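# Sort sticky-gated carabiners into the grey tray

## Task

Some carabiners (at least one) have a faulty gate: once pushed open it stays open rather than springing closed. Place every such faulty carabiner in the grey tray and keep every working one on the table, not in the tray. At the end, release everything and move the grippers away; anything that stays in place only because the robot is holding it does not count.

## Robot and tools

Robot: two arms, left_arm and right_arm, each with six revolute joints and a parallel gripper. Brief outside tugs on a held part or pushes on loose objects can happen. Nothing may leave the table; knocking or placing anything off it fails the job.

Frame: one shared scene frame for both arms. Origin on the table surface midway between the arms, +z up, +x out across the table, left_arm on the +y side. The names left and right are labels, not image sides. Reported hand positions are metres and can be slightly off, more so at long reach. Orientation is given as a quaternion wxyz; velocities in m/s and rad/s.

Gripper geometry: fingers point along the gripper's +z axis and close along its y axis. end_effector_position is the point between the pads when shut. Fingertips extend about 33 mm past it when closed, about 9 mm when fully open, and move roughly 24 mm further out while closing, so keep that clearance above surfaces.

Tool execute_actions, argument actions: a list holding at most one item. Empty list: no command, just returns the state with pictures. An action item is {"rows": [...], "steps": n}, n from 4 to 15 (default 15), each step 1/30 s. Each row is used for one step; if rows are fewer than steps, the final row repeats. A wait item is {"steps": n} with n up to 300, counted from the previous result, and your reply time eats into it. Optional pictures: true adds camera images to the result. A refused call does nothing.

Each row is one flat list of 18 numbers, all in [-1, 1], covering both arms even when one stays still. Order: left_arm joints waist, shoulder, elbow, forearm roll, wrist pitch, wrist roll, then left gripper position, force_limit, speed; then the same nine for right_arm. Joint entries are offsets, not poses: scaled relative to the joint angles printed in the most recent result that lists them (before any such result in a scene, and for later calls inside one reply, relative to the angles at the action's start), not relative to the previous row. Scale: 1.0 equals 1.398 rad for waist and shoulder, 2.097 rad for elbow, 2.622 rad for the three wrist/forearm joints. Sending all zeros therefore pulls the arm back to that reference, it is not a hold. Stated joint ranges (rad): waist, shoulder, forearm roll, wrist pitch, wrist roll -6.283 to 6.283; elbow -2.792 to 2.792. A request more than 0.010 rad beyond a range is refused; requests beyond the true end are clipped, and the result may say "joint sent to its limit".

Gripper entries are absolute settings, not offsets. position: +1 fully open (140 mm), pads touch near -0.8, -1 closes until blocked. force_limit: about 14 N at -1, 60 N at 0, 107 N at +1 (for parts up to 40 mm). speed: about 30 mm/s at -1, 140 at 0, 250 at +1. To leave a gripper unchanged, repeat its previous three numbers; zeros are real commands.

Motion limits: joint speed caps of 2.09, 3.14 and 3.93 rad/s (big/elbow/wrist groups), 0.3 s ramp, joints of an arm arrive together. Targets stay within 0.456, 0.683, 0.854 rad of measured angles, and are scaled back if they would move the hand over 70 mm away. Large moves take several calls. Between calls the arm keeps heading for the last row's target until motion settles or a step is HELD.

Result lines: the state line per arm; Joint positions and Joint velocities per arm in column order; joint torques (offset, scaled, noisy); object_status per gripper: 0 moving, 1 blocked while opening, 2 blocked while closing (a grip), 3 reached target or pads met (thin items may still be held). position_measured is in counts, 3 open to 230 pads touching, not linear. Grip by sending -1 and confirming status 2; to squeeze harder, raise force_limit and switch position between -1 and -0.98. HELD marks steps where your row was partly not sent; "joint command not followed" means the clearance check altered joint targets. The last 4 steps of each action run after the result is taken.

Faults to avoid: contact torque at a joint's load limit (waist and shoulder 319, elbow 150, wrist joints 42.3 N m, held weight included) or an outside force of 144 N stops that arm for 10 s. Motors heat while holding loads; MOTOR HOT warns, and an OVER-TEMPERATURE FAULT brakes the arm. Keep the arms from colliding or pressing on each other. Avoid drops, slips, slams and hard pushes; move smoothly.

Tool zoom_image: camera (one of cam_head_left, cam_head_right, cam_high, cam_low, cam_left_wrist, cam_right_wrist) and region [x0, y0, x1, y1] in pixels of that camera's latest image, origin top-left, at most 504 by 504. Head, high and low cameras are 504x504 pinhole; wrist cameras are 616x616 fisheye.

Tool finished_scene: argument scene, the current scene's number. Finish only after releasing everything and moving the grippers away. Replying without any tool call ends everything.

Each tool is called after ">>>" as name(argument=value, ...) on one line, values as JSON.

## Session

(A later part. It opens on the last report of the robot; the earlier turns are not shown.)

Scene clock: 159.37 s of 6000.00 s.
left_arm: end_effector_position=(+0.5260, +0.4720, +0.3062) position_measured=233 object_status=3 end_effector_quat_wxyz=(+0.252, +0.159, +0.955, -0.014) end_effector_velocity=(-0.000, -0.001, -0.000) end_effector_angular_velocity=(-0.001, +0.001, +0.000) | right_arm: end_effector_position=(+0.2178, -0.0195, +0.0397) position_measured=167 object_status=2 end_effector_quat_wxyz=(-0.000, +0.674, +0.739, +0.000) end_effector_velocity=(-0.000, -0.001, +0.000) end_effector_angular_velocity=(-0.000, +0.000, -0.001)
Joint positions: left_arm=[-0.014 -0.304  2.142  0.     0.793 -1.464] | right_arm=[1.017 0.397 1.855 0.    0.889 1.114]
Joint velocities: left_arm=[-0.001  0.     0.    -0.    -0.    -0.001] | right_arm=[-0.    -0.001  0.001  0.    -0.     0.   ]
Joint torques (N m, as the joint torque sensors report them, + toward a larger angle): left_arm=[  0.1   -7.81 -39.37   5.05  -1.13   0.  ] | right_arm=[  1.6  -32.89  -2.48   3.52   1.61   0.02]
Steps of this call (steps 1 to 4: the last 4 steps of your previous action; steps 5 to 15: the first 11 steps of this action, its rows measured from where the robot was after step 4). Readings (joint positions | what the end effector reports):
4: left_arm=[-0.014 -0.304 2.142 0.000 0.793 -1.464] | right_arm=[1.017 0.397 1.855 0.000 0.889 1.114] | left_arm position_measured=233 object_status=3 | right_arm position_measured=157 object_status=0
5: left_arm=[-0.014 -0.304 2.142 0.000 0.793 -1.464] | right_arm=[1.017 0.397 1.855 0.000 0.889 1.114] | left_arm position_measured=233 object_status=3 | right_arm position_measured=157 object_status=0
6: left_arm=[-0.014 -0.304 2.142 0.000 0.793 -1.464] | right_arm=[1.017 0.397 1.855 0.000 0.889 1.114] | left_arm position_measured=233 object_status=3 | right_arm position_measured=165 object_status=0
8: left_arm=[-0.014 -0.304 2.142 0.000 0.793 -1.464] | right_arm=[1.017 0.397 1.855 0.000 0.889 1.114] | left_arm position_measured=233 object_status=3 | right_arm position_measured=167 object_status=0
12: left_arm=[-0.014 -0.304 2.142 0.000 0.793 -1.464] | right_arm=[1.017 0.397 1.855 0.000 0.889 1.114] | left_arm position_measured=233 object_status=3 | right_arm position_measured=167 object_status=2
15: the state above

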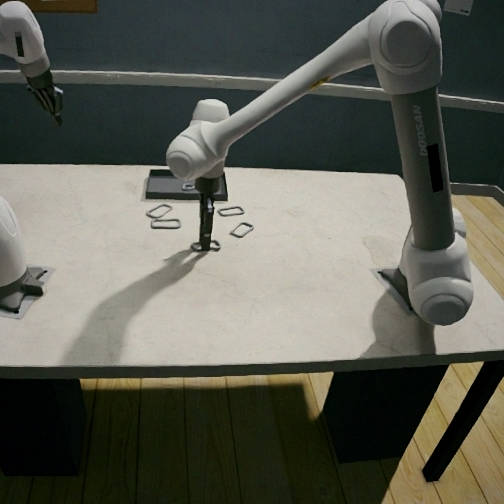

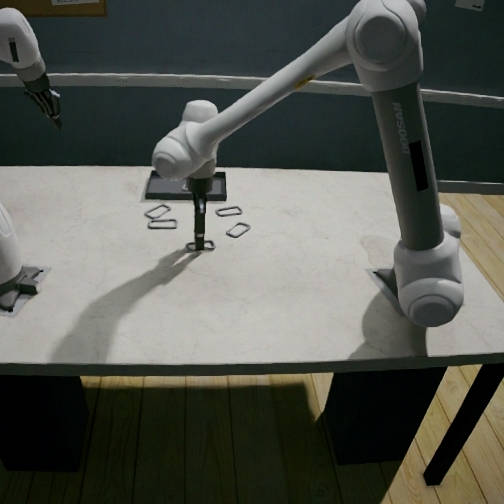

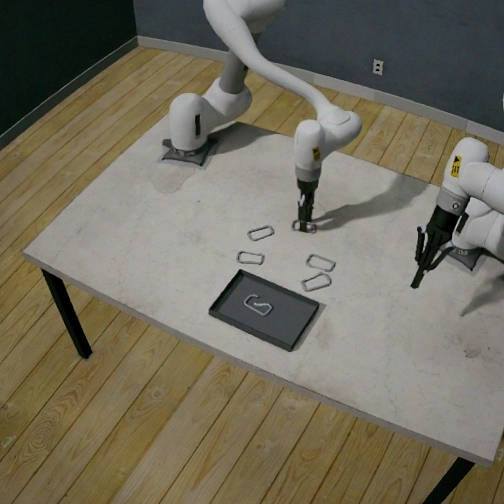

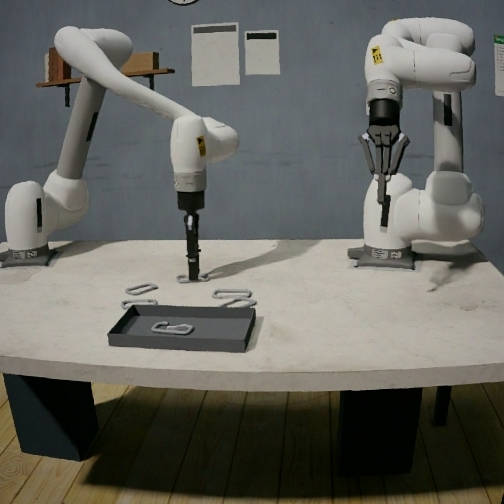

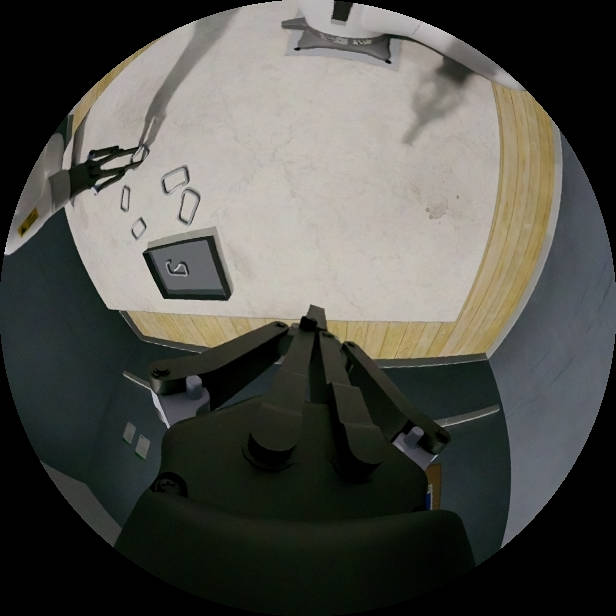

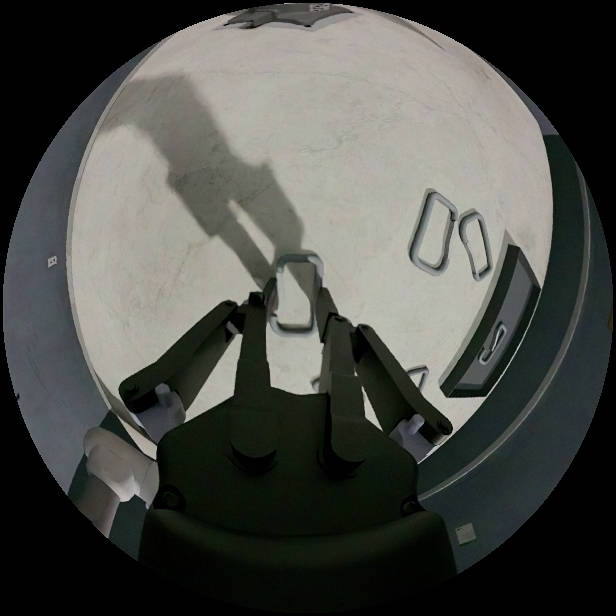

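>>> execute_actions(actions=[{"rows":[[0,0,0,0,0,0,-0.9,0,1,0,-0.0021,-0.0009,0,0.0018,0,-0.46,-0.6,-0.7]],"steps":12}], pictures=false)

>>> execute_actions(actions=[{"rows":[[0,0,0,0,0,0,-0.9,0,1,0,0,0,0,0,0,-0.47,-0.6,-0.7]],"steps":15}], pictures=true)

>>> zoom_image(camera="cam_right_wrist", region=[200,200,400,400])

Scene clock: 159.80 s of 6000.00 s.
left_arm: end_effector_position=(+0.5260, +0.4720, +0.3062) position_measured=233 object_status=3 end_effector_quat_wxyz=(+0.252, +0.159, +0.955, -0.014) end_effector_velocity=(+0.000, +0.001, +0.000) end_effector_angular_velocity=(+0.000, -0.000, +0.002) | right_arm: end_effector_position=(+0.2177, -0.0197, +0.0419) position_measured=187 object_status=0 end_effector_quat_wxyz=(+0.000, +0.674, +0.739, -0.000) end_effector_velocity=(+0.001, +0.003, +0.005) end_effector_angular_velocity=(+0.006, -0.003, +0.000)
Joint positions: left_arm=[-0.014 -0.304  2.142  0.     0.793 -1.464] | right_arm=[1.017 0.395 1.853 0.    0.894 1.114]
Joint velocities: left_arm=[ 0.002 -0.    -0.     0.    -0.     0.   ] | right_arm=[ 0.    -0.005 -0.005 -0.001  0.003  0.   ]
Joint torques (N m, as the joint torque sensors report them, + toward a larger angle): left_arm=[  0.46  -8.24 -39.69   5.08  -0.98   0.05] | right_arm=[  4.1  -72.74 -30.73   3.54   0.01  -0.23]
Steps of this call (steps 1 to 4: the last 4 steps of your previous action; step 5: the robot went on to your last target; steps 6 to 13: the first 8 steps of this action). Readings (joint positions | what the end effector reports):
6: left_arm=[-0.014 -0.304 2.142 0.000 0.793 -1.464] | right_arm=[1.017 0.397 1.855 0.000 0.889 1.114] | left_arm position_measured=233 object_status=3 | right_arm position_measured=167 object_status=0
7: left_arm=[-0.014 -0.304 2.142 0.000 0.793 -1.464] | right_arm=[1.017 0.397 1.855 0.000 0.890 1.114] | left_arm position_measured=233 object_status=3 | right_arm position_measured=167 object_status=0
9: left_arm=[-0.014 -0.304 2.142 0.000 0.793 -1.464] | right_arm=[1.017 0.396 1.855 0.000 0.893 1.114] | left_arm position_measured=233 object_status=3 | right_arm position_measured=171 object_status=0
13: the state above

Scene clock: 160.30 s of 6000.00 s.
left_arm: end_effector_position=(+0.5260, +0.4720, +0.3062) position_measured=233 object_status=3 end_effector_quat_wxyz=(+0.252, +0.159, +0.955, -0.014) end_effector_velocity=(+0.000, -0.000, -0.000) end_effector_angular_velocity=(-0.000, +0.001, +0.001) | right_arm: end_effector_position=(+0.2178, -0.0195, +0.0423) position_measured=188 object_status=0 end_effector_quat_wxyz=(-0.000, +0.674, +0.739, +0.000) end_effector_velocity=(+0.000, -0.000, -0.001) end_effector_angular_velocity=(-0.001, +0.000, -0.000)
Joint positions: left_arm=[-0.014 -0.304  2.142  0.     0.793 -1.464] | right_arm=[1.017 0.394 1.853 0.    0.894 1.114]
Joint velocities: left_arm=[-0.001  0.001 -0.     0.001  0.    -0.002] | right_arm=[-0.     0.001  0.001 -0.    -0.     0.   ]
Joint torques (N m, as the joint torque sensors report them, + toward a larger angle): left_arm=[  0.08  -6.98 -39.71   5.08  -1.12  -0.08] | right_arm=[  3.07 -73.   -30.39   3.37  -0.18  -0.43]
Steps of this call (steps 1 to 4: the last 4 steps of your previous action; steps 5 to 15: the first 11 steps of this action, its rows measured from where the robot was after step 4). Readings (joint positions | what the end effector reports):
4: left_arm=[-0.014 -0.304 2.142 0.000 0.793 -1.464] | right_arm=[1.017 0.394 1.853 0.000 0.894 1.114] | left_arm position_measured=233 object_status=3 | right_arm position_measured=187 object_status=3
5: left_arm=[-0.014 -0.304 2.142 0.000 0.793 -1.464] | right_arm=[1.017 0.394 1.853 0.000 0.894 1.114] | left_arm position_measured=233 object_status=3 | right_arm position_measured=187 object_status=0
6: left_arm=[-0.014 -0.304 2.142 0.000 0.793 -1.464] | right_arm=[1.017 0.394 1.853 0.000 0.894 1.114] | left_arm position_measured=233 object_status=3 | right_arm position_measured=187 object_status=0
8: left_arm=[-0.014 -0.304 2.142 0.000 0.793 -1.464] | right_arm=[1.017 0.394 1.853 0.000 0.894 1.114] | left_arm position_measured=233 object_status=3 | right_arm position_measured=188 object_status=0
12: left_arm=[-0.014 -0.304 2.142 0.000 0.793 -1.464] | right_arm=[1.017 0.394 1.853 0.000 0.894 1.114] | left_arm position_measured=233 object_status=3 | right_arm position_measured=188 object_status=0
15: the state above

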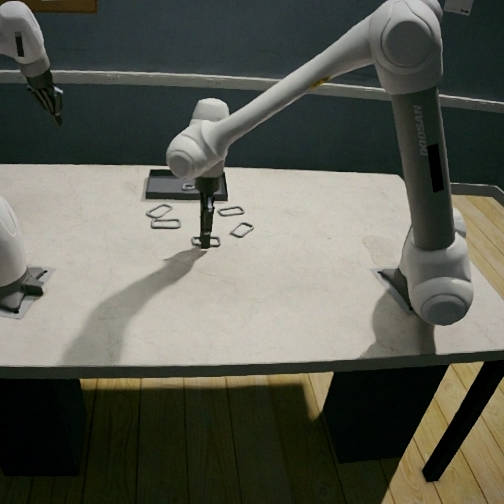

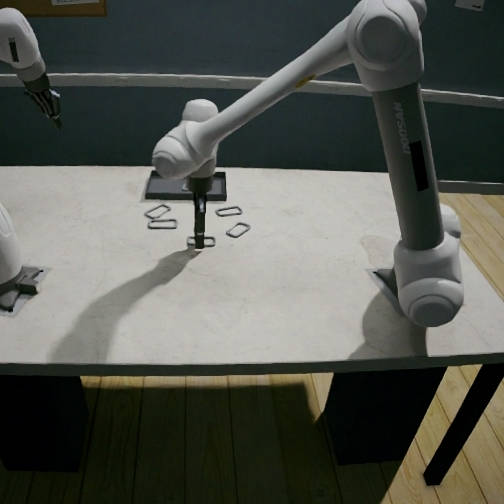

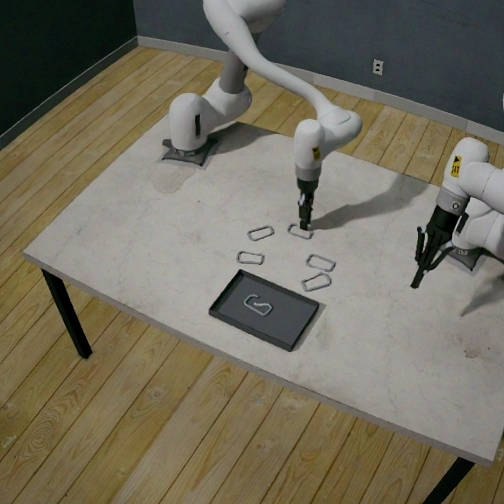

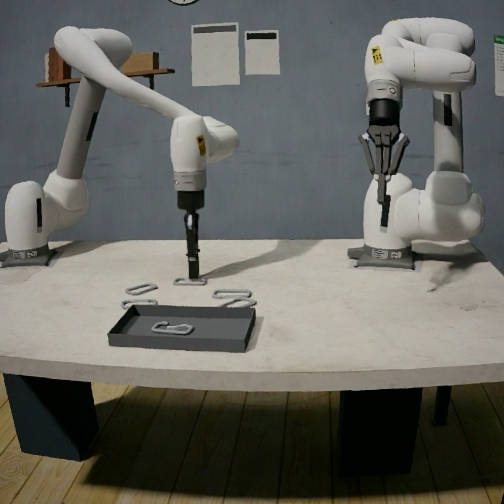

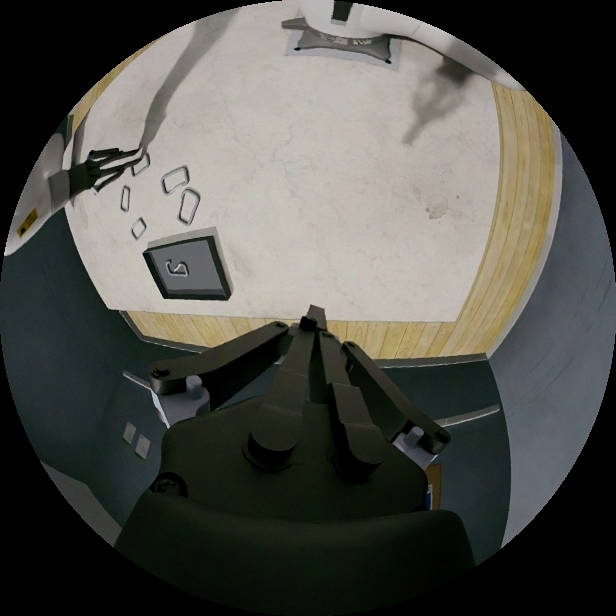

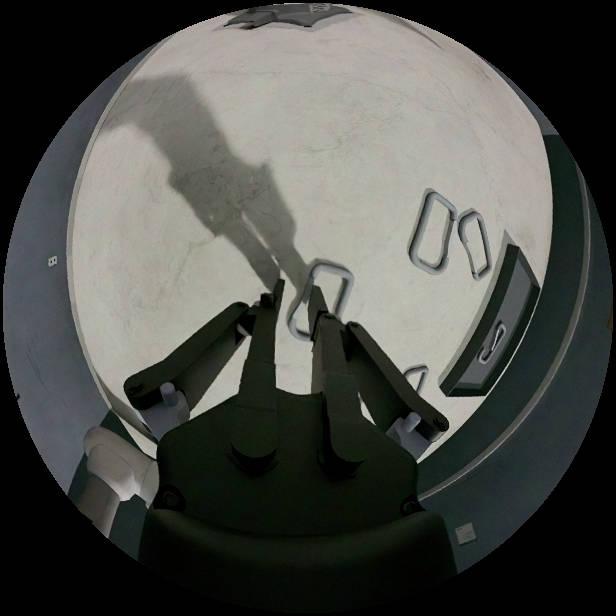

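Region (200, 200, 400, 400) of cam_right_wrist's 616x616 image, scaled by 2.520, with more detail than that image has.

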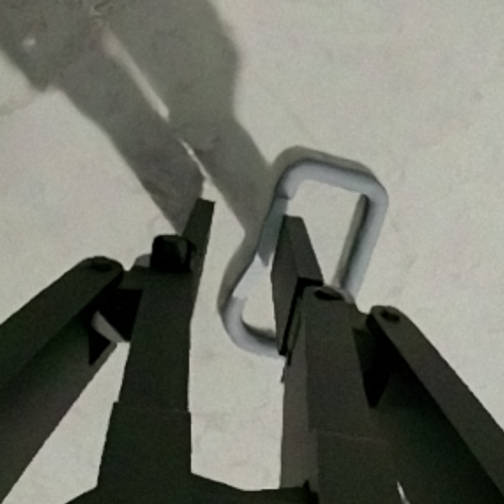

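>>> execute_actions(actions=[{"rows":[[0,0,0,0,0,0,-0.9,0,1,0,-0.0143,-0.0062,0,0.0126,0,-0.47,-0.6,0],[0,0,0,0,0,0,-0.9,0,1,0,-0.0143,-0.0062,0,0.0126,0,-0.47,-0.6,0],[0,0,0,0,0,0,-0.9,0,1,0,-0.0143,-0.0062,0,0.0126,0,-0.47,-0.6,0],[0,0,0,0,0,0,-0.9,0,1,0,-0.0143,-0.0062,0,0.0126,0,-0.47,-0.6,0],[0,0,0,0,0,0,-0.9,0,1,0,-0.0143,-0.0062,0,0.0126,0,-0.47,-0.6,0],[0,0,0,0,0,0,-0.9,0,1,0,-0.0143,-0.0062,0,0.0126,0,-0.47,-0.6,0],[0,0,0,0,0,0,-0.9,0,1,0,-0.0143,-0.0062,0,0.0126,0,0.05,-0.9,0]],"steps":15}], pictures=false)

>>> execute_actions(actions=[{"steps":10}], pictures=true)

>>> zoom_image(camera="cam_right_wrist", region=[200,200,400,400])

Scene clock: 161.10 s of 6000.00 s.
left_arm: end_effector_position=(+0.5260, +0.4720, +0.3062) position_measured=233 object_status=3 end_effector_quat_wxyz=(+0.252, +0.159, +0.955, -0.014) end_effector_velocity=(-0.000, -0.001, +0.000) end_effector_angular_velocity=(-0.001, -0.000, -0.001) | right_arm: end_effector_position=(+0.2177, -0.0197, +0.0613) position_measured=162 object_status=0 end_effector_quat_wxyz=(-0.000, +0.674, +0.739, -0.000) end_effector_velocity=(-0.000, -0.000, +0.003) end_effector_angular_velocity=(-0.001, +0.000, +0.001)
Joint positions: left_arm=[-0.014 -0.304  2.142  0.     0.793 -1.464] | right_arm=[1.017 0.375 1.84  0.    0.927 1.114]
Joint velocities: left_arm=[-0.001 -0.001  0.    -0.001 -0.    -0.   ] | right_arm=[ 0.    -0.003 -0.002 -0.     0.006 -0.   ]
Joint torques (N m, as the joint torque sensors report them, + toward a larger angle): left_arm=[  0.3   -7.94 -39.65   5.06  -1.11   0.1 ] | right_arm=[  3.34 -72.91 -31.82   3.83  -0.15  -0.29]
Steps of this call (steps 1 to 4: the last 4 steps of your previous action; steps 5 to 13: the robot went on to your last target; steps 14 to 24: the first 11 steps of this action). Readings (joint positions | what the end effector reports):
14: left_arm=[-0.014 -0.304 2.142 0.000 0.793 -1.464] | right_arm=[1.017 0.394 1.853 0.000 0.894 1.114] | left_arm position_measured=233 object_status=3 | right_arm position_measured=188 object_status=3
15: left_arm=[-0.014 -0.304 2.142 0.000 0.793 -1.464] | right_arm=[1.017 0.392 1.852 0.000 0.899 1.114] | left_arm position_measured=233 object_status=3 | right_arm position_measured=188 object_status=3
17: left_arm=[-0.014 -0.304 2.142 0.000 0.793 -1.464] | right_arm=[1.017 0.381 1.844 0.000 0.916 1.114] | left_arm position_measured=233 object_status=3 | right_arm position_measured=188 object_status=3
21: left_arm=[-0.014 -0.304 2.142 0.000 0.793 -1.464] | right_arm=[1.017 0.375 1.841 0.000 0.926 1.114] | left_arm position_measured=233 object_status=3 | right_arm position_measured=185 object_status=0
24: the state above

Scene clock: 161.43 s of 6000.00 s.
left_arm: end_effector_position=(+0.5260, +0.4720, +0.3062) position_measured=233 object_status=3 end_effector_quat_wxyz=(+0.252, +0.159, +0.955, -0.014) end_effector_velocity=(-0.000, -0.000, +0.000) end_effector_angular_velocity=(+0.001, -0.001, -0.003) | right_arm: end_effector_position=(+0.2177, -0.0197, +0.0616) position_measured=123 object_status=0 end_effector_quat_wxyz=(-0.000, +0.674, +0.739, -0.000) end_effector_velocity=(+0.000, +0.000, +0.001) end_effector_angular_velocity=(+0.001, -0.000, -0.000)
Joint positions: left_arm=[-0.014 -0.304  2.142  0.     0.793 -1.464] | right_arm=[1.017 0.374 1.84  0.    0.927 1.114]
Joint velocities: left_arm=[-0.001 -0.     0.     0.001 -0.     0.002] | right_arm=[-0.    -0.001 -0.001  0.    -0.     0.   ]
Joint torques (N m, as the joint torque sensors report them, + toward a larger angle): left_arm=[  0.03  -7.9  -39.89   5.16  -1.02   0.03] | right_arm=[  2.94 -72.92 -31.09   3.52  -0.12  -0.62]
Kept back: nothing.
Steps of this call (steps 1 to 4: the last 4 steps of your previous action; steps 5 to 10: the robot went on to your last target). Readings (joint positions | what the end effector reports):
1: left_arm=[-0.014 -0.304 2.142 0.000 0.793 -1.464] | right_arm=[1.017 0.374 1.840 0.000 0.927 1.114] | left_arm position_measured=233 object_status=3 | right_arm position_measured=155 object_status=0
2: left_arm=[-0.014 -0.304 2.142 0.000 0.793 -1.464] | right_arm=[1.017 0.374 1.840 0.000 0.927 1.114] | left_arm position_measured=233 object_status=3 | right_arm position_measured=147 object_status=0
4: left_arm=[-0.014 -0.304 2.142 0.000 0.793 -1.464] | right_arm=[1.017 0.374 1.840 0.000 0.927 1.114] | left_arm position_measured=233 object_status=3 | right_arm position_measured=132 object_status=0
8: left_arm=[-0.014 -0.304 2.142 0.000 0.793 -1.464] | right_arm=[1.017 0.374 1.840 0.000 0.927 1.114] | left_arm position_measured=233 object_status=3 | right_arm position_measured=123 object_status=0
10: the state above

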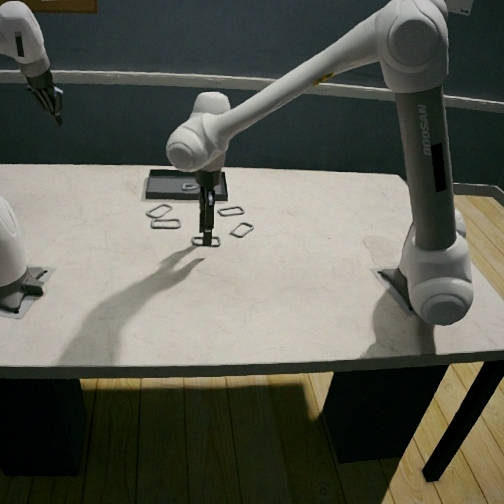

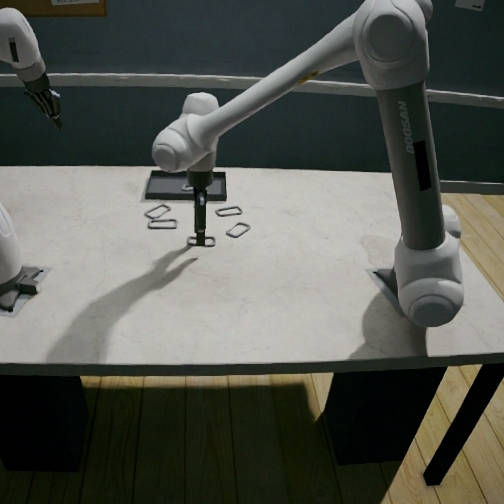

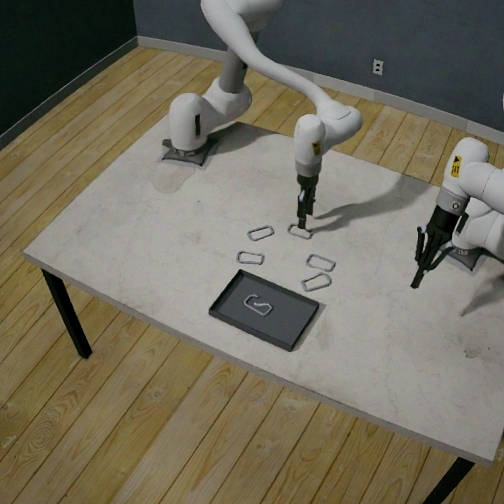

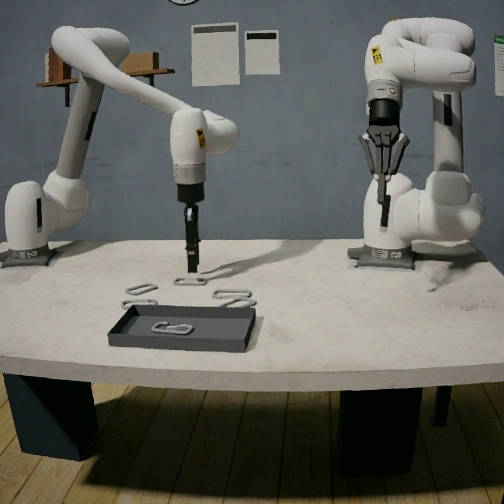

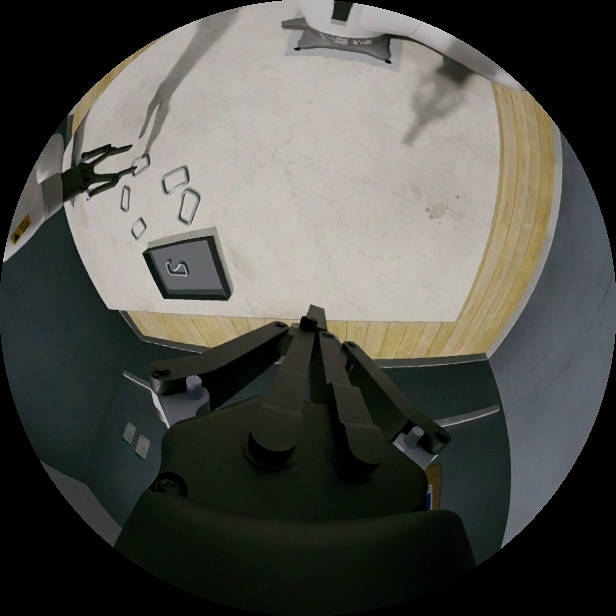

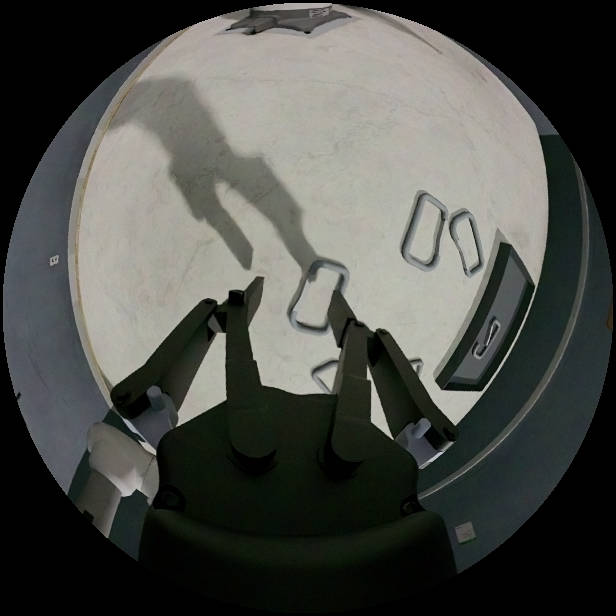

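Region (200, 200, 400, 400) of cam_right_wrist's 616x616 image, scaled by 2.520, with more detail than that image has.

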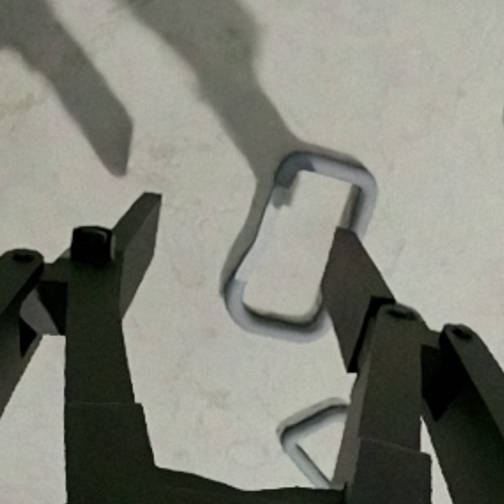

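>>> execute_actions(actions=[{"rows":[[0,0,0,0,0,0,-0.9,0,1,-0.0253,0.009,-0.0055,0,0,0.128,0.05,-0.9,0]],"steps":15}], pictures=false)

>>> execute_actions(actions=[{"steps":8}], pictures=true)

>>> zoom_image(camera="cam_right_wrist", region=[200,200,400,400])

Scene clock: 162.17 s of 6000.00 s.
left_arm: end_effector_position=(+0.5260, +0.4720, +0.3062) position_measured=233 object_status=3 end_effector_quat_wxyz=(+0.252, +0.159, +0.955, -0.014) end_effector_velocity=(+0.000, +0.001, -0.000) end_effector_angular_velocity=(-0.000, +0.000, +0.003) | right_arm: end_effector_position=(+0.2425, -0.0214, +0.0583) position_measured=123 object_status=3 end_effector_quat_wxyz=(+0.000, +0.797, +0.604, -0.000) end_effector_velocity=(+0.009, -0.001, -0.002) end_effector_angular_velocity=(-0.003, +0.000, -0.141)
Joint positions: left_arm=[-0.014 -0.304  2.142  0.     0.793 -1.464] | right_arm=[0.982 0.387 1.829 0.    0.927 1.444]
Joint velocities: left_arm=[ 0.002  0.     0.    -0.    -0.    -0.001] | right_arm=[-0.013  0.006 -0.004 -0.001  0.     0.128]
Joint torques (N m, as the joint torque sensors report them, + toward a larger angle): left_arm=[ -0.29  -7.65 -39.4    5.1   -1.07   0.11] | right_arm=[  8.72 -74.54 -30.99   3.63   0.17  -0.71]
Steps of this call (steps 1 to 11: the robot went on to your last target; steps 12 to 22: the first 11 steps of this action). Readings (joint positions | what the end effector reports):
12: left_arm=[-0.014 -0.304 2.142 0.000 0.793 -1.464] | right_arm=[1.017 0.374 1.840 0.000 0.927 1.114] | left_arm position_measured=233 object_status=3 | right_arm position_measured=123 object_status=3
13: left_arm=[-0.014 -0.304 2.142 0.000 0.793 -1.464] | right_arm=[1.016 0.374 1.840 0.000 0.927 1.121] | left_arm position_measured=233 object_status=3 | right_arm position_measured=123 object_status=3
15: left_arm=[-0.014 -0.304 2.142 0.000 0.793 -1.464] | right_arm=[1.010 0.377 1.838 0.000 0.927 1.177] | left_arm position_measured=233 object_status=3 | right_arm position_measured=123 object_status=3
19: left_arm=[-0.014 -0.304 2.142 0.000 0.793 -1.464] | right_arm=[0.988 0.384 1.831 0.000 0.927 1.384] | left_arm position_measured=233 object_status=3 | right_arm position_measured=123 object_status=3
22: the state above

Scene clock: 162.43 s of 6000.00 s.
left_arm: end_effector_position=(+0.5260, +0.4720, +0.3062) position_measured=233 object_status=3 end_effector_quat_wxyz=(+0.252, +0.159, +0.955, -0.014) end_effector_velocity=(-0.000, +0.001, +0.001) end_effector_angular_velocity=(+0.000, -0.002, +0.000) | right_arm: end_effector_position=(+0.2428, -0.0214, +0.0582) position_measured=123 object_status=3 end_effector_quat_wxyz=(+0.000, +0.799, +0.602, -0.000) end_effector_velocity=(+0.000, -0.001, -0.002) end_effector_angular_velocity=(-0.003, +0.001, -0.003)
Joint positions: left_arm=[-0.014 -0.304  2.142  0.     0.793 -1.464] | right_arm=[0.982 0.387 1.829 0.    0.927 1.449]
Joint velocities: left_arm=[ 0.001 -0.002  0.     0.    -0.     0.001] | right_arm=[-0.001  0.003  0.001  0.    -0.     0.002]
Joint torques (N m, as the joint torque sensors report them, + toward a larger angle): left_arm=[ -0.22  -7.11 -39.54   5.17  -1.07   0.03] | right_arm=[  2.35 -73.68 -31.1    3.81  -0.21  -0.38]
Kept back: nothing.
Steps of this call (steps 1 to 4: the last 4 steps of your previous action; steps 5 to 8: the robot went on to your last target). Readings (joint positions | what the end effector reports):
1: left_arm=[-0.014 -0.304 2.142 0.000 0.793 -1.464] | right_arm=[0.982 0.387 1.829 0.000 0.927 1.447] | left_arm position_measured=233 object_status=3 | right_arm position_measured=123 object_status=3
2: left_arm=[-0.014 -0.304 2.142 0.000 0.793 -1.464] | right_arm=[0.982 0.387 1.829 0.000 0.927 1.448] | left_arm position_measured=233 object_status=3 | right_arm position_measured=123 object_status=3
4: left_arm=[-0.014 -0.304 2.142 0.000 0.793 -1.464] | right_arm=[0.982 0.387 1.829 0.000 0.927 1.449] | left_arm position_measured=233 object_status=3 | right_arm position_measured=123 object_status=3
8: the state above

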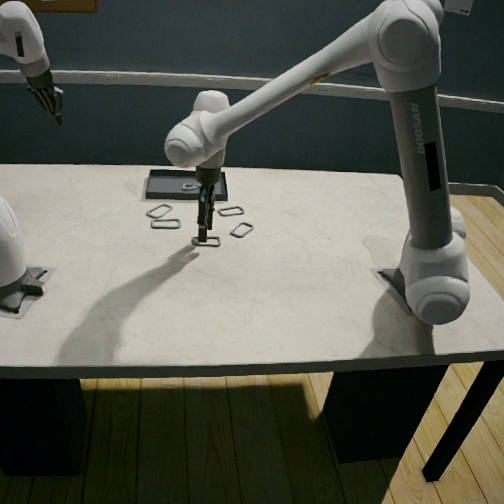

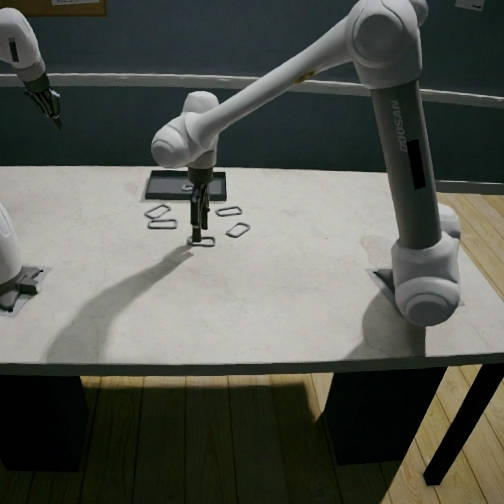

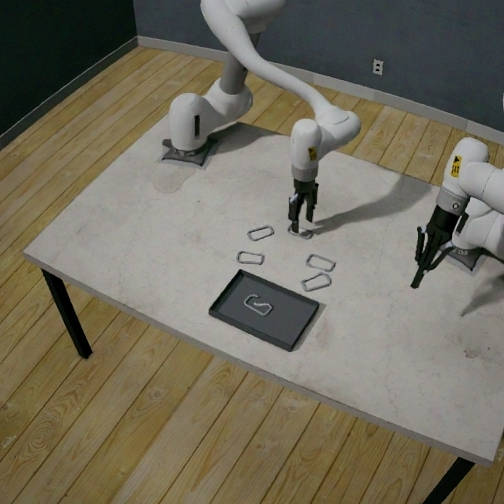

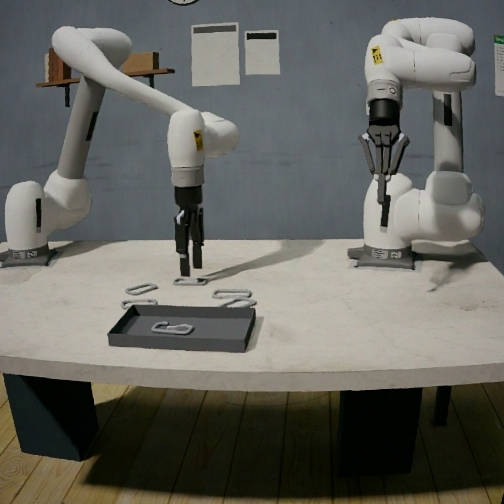

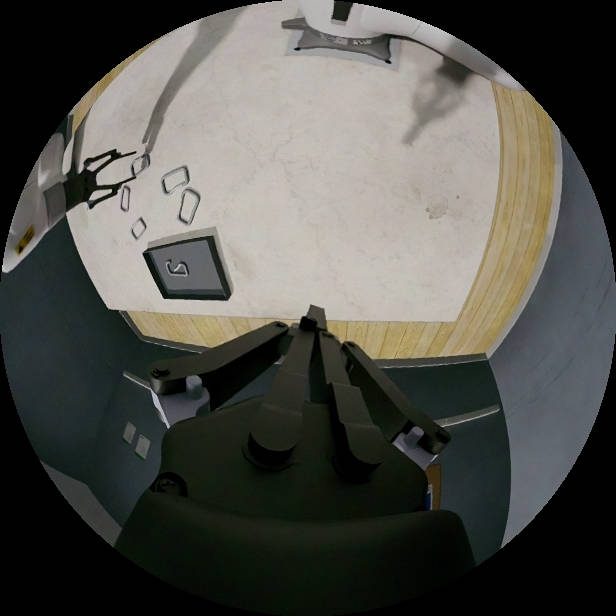

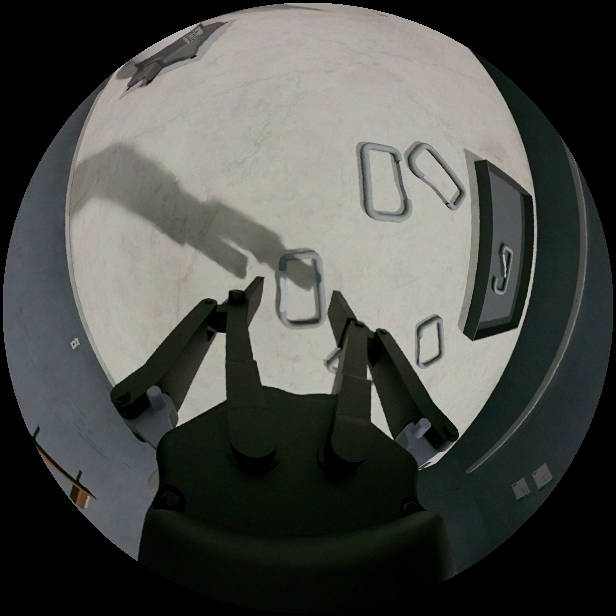

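Region (200, 200, 400, 400) of cam_right_wrist's 616x616 image, scaled by 2.520, with more detail than that image has.

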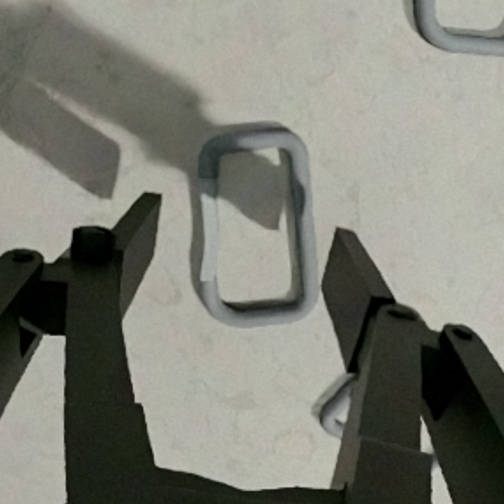

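>>> execute_actions(actions=[{"rows":[[0,0,0,0,0,0,-0.9,0,1,-0.0057,0,0,0,0,-0.018,0.05,-0.9,0],[0,0,0,0,0,0,-0.9,0,1,-0.0057,0,0,0,0,-0.018,0.05,-0.9,0],[0,0,0,0,0,0,-0.9,0,1,-0.0057,0,0,0,0,-0.018,0.05,-0.9,0],[0,0,0,0,0,0,-0.9,0,1,-0.0057,0,0,0,0,-0.018,0.05,-0.9,0],[0,0,0,0,0,0,-0.9,0,1,-0.0057,0,0,0,0,-0.018,0.05,-0.9,0],[0,0,0,0,0,0,-0.9,0,1,-0.0057,0,0,0,0,-0.018,0.05,-0.9,0],[0,0,0,0,0,0,-0.9,0,1,-0.0057,0.0166,0.006,0,-0.0137,-0.018,0.05,-0.9,0]],"steps":15}], pictures=false)

>>> execute_actions(actions=[{"steps":12}], pictures=true)

>>> zoom_image(camera="cam_right_wrist", region=[200,200,400,400])

Scene clock: 163.13 s of 6000.00 s.
left_arm: end_effector_position=(+0.5260, +0.4720, +0.3062) position_measured=233 object_status=3 end_effector_quat_wxyz=(+0.252, +0.159, +0.955, -0.014) end_effector_velocity=(+0.000, +0.001, -0.000) end_effector_angular_velocity=(+0.000, +0.000, +0.001) | right_arm: end_effector_position=(+0.2482, -0.0226, +0.0408) position_measured=123 object_status=3 end_effector_quat_wxyz=(+0.000, +0.787, +0.617, -0.001) end_effector_velocity=(+0.002, +0.004, -0.066) end_effector_angular_velocity=(+0.003, -0.001, +0.007)
Joint positions: left_arm=[-0.014 -0.304  2.142  0.     0.793 -1.464] | right_arm=[0.974 0.406 1.839 0.    0.898 1.403]
Joint velocities: left_arm=[ 0.002  0.     0.    -0.001 -0.     0.001] | right_arm=[-0.001  0.073  0.037  0.001 -0.113 -0.009]
Joint torques (N m, as the joint torque sensors report them, + toward a larger angle): left_arm=[ -0.21  -8.1  -39.79   5.19  -1.09   0.02] | right_arm=[  5.5  -90.13 -37.1    4.08   0.25  -0.53]
Steps of this call (steps 1 to 10: the robot went on to your last target; steps 11 to 21: the first 11 steps of this action). Readings (joint positions | what the end effector reports):
11: left_arm=[-0.014 -0.304 2.142 0.000 0.793 -1.464] | right_arm=[0.981 0.387 1.829 0.000 0.927 1.450] | left_arm position_measured=233 object_status=3 | right_arm position_measured=123 object_status=3
12: left_arm=[-0.014 -0.304 2.142 0.000 0.793 -1.464] | right_arm=[0.980 0.387 1.829 0.000 0.927 1.444] | left_arm position_measured=233 object_status=3 | right_arm position_measured=123 object_status=3
14: left_arm=[-0.014 -0.304 2.142 0.000 0.793 -1.464] | right_arm=[0.976 0.387 1.829 0.000 0.927 1.419] | left_arm position_measured=233 object_status=3 | right_arm position_measured=123 object_status=3
18: left_arm=[-0.014 -0.304 2.142 0.000 0.793 -1.464] | right_arm=[0.974 0.390 1.830 0.000 0.922 1.405] | left_arm position_measured=233 object_status=3 | right_arm position_measured=123 object_status=3
21: the state above

Scene clock: 163.53 s of 6000.00 s.
left_arm: end_effector_position=(+0.5260, +0.4720, +0.3062) position_measured=233 object_status=3 end_effector_quat_wxyz=(+0.252, +0.159, +0.955, -0.014) end_effector_velocity=(+0.000, +0.000, -0.001) end_effector_angular_velocity=(-0.000, +0.002, +0.002) | right_arm: end_effector_position=(+0.2483, -0.0224, +0.0369) position_measured=123 object_status=3 end_effector_quat_wxyz=(+0.000, +0.787, +0.617, -0.000) end_effector_velocity=(-0.000, -0.001, -0.001) end_effector_angular_velocity=(-0.001, +0.000, +0.001)
Joint positions: left_arm=[-0.014 -0.304  2.142  0.     0.793 -1.464] | right_arm=[0.974 0.41  1.841 0.    0.891 1.402]
Joint velocities: left_arm=[ 0.001  0.002 -0.    -0.     0.    -0.001] | right_arm=[-0.     0.     0.001 -0.    -0.    -0.001]
Joint torques (N m, as the joint torque sensors report them, + toward a larger angle): left_arm=[ -0.03  -7.79 -39.45   5.04  -0.98   0.08] | right_arm=[  1.59 -75.76 -30.34   3.49   0.01  -0.38]
Kept back: nothing.
Steps of this call (steps 1 to 4: the last 4 steps of your previous action; steps 5 to 12: the robot went on to your last target). Readings (joint positions | what the end effector reports):
1: left_arm=[-0.014 -0.304 2.142 0.000 0.793 -1.464] | right_arm=[0.974 0.408 1.840 0.000 0.896 1.403] | left_arm position_measured=233 object_status=3 | right_arm position_measured=123 object_status=3
2: left_arm=[-0.014 -0.304 2.142 0.000 0.793 -1.464] | right_arm=[0.974 0.408 1.840 0.000 0.894 1.402] | left_arm position_measured=233 object_status=3 | right_arm position_measured=123 object_status=3
4: left_arm=[-0.014 -0.304 2.142 0.000 0.793 -1.464] | right_arm=[0.974 0.409 1.841 0.000 0.892 1.402] | left_arm position_measured=233 object_status=3 | right_arm position_measured=123 object_status=3
8: left_arm=[-0.014 -0.304 2.142 0.000 0.793 -1.464] | right_arm=[0.974 0.410 1.841 0.000 0.891 1.402] | left_arm position_measured=233 object_status=3 | right_arm position_measured=123 object_status=3
12: the state above

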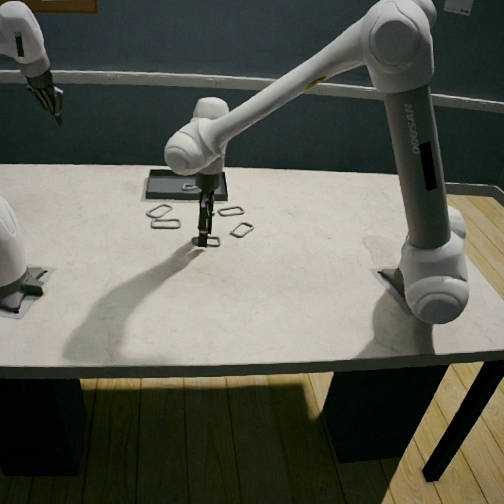

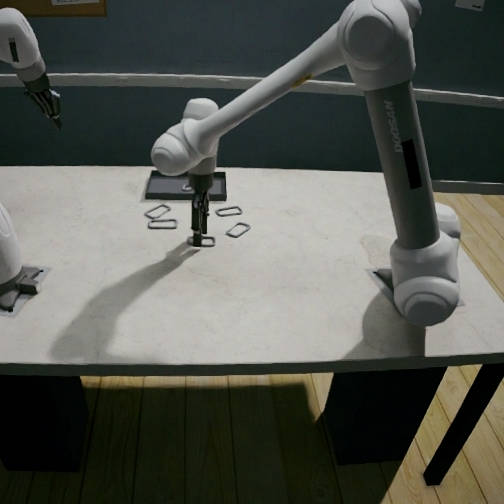

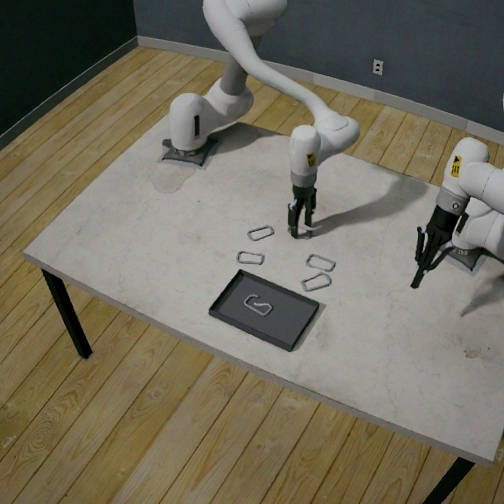

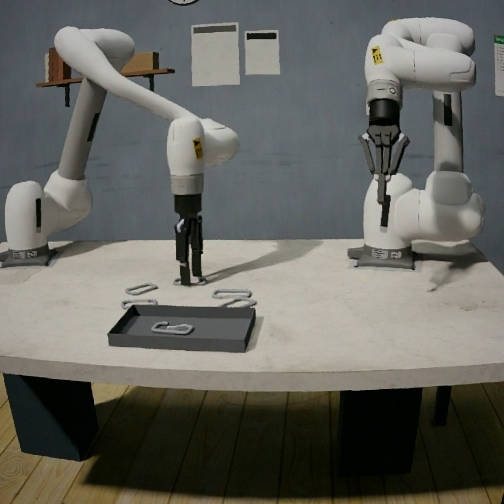

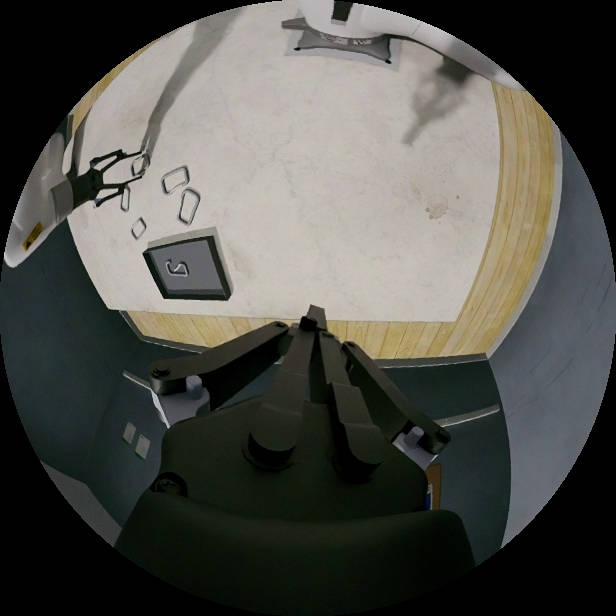

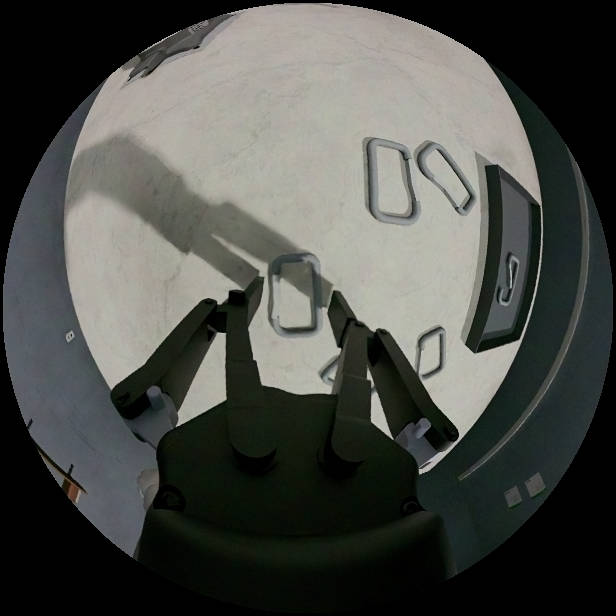

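Region (200, 200, 400, 400) of cam_right_wrist's 616x616 image, scaled by 2.520, with more detail than that image has.

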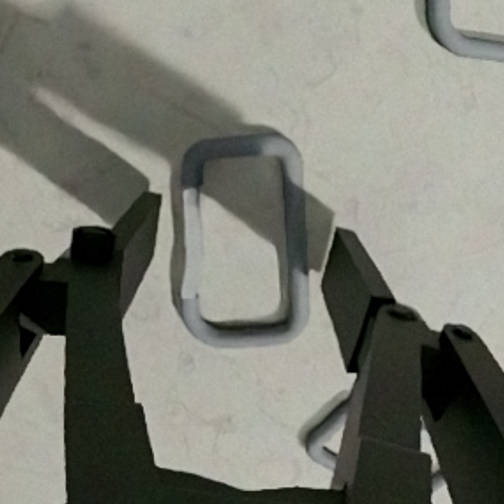

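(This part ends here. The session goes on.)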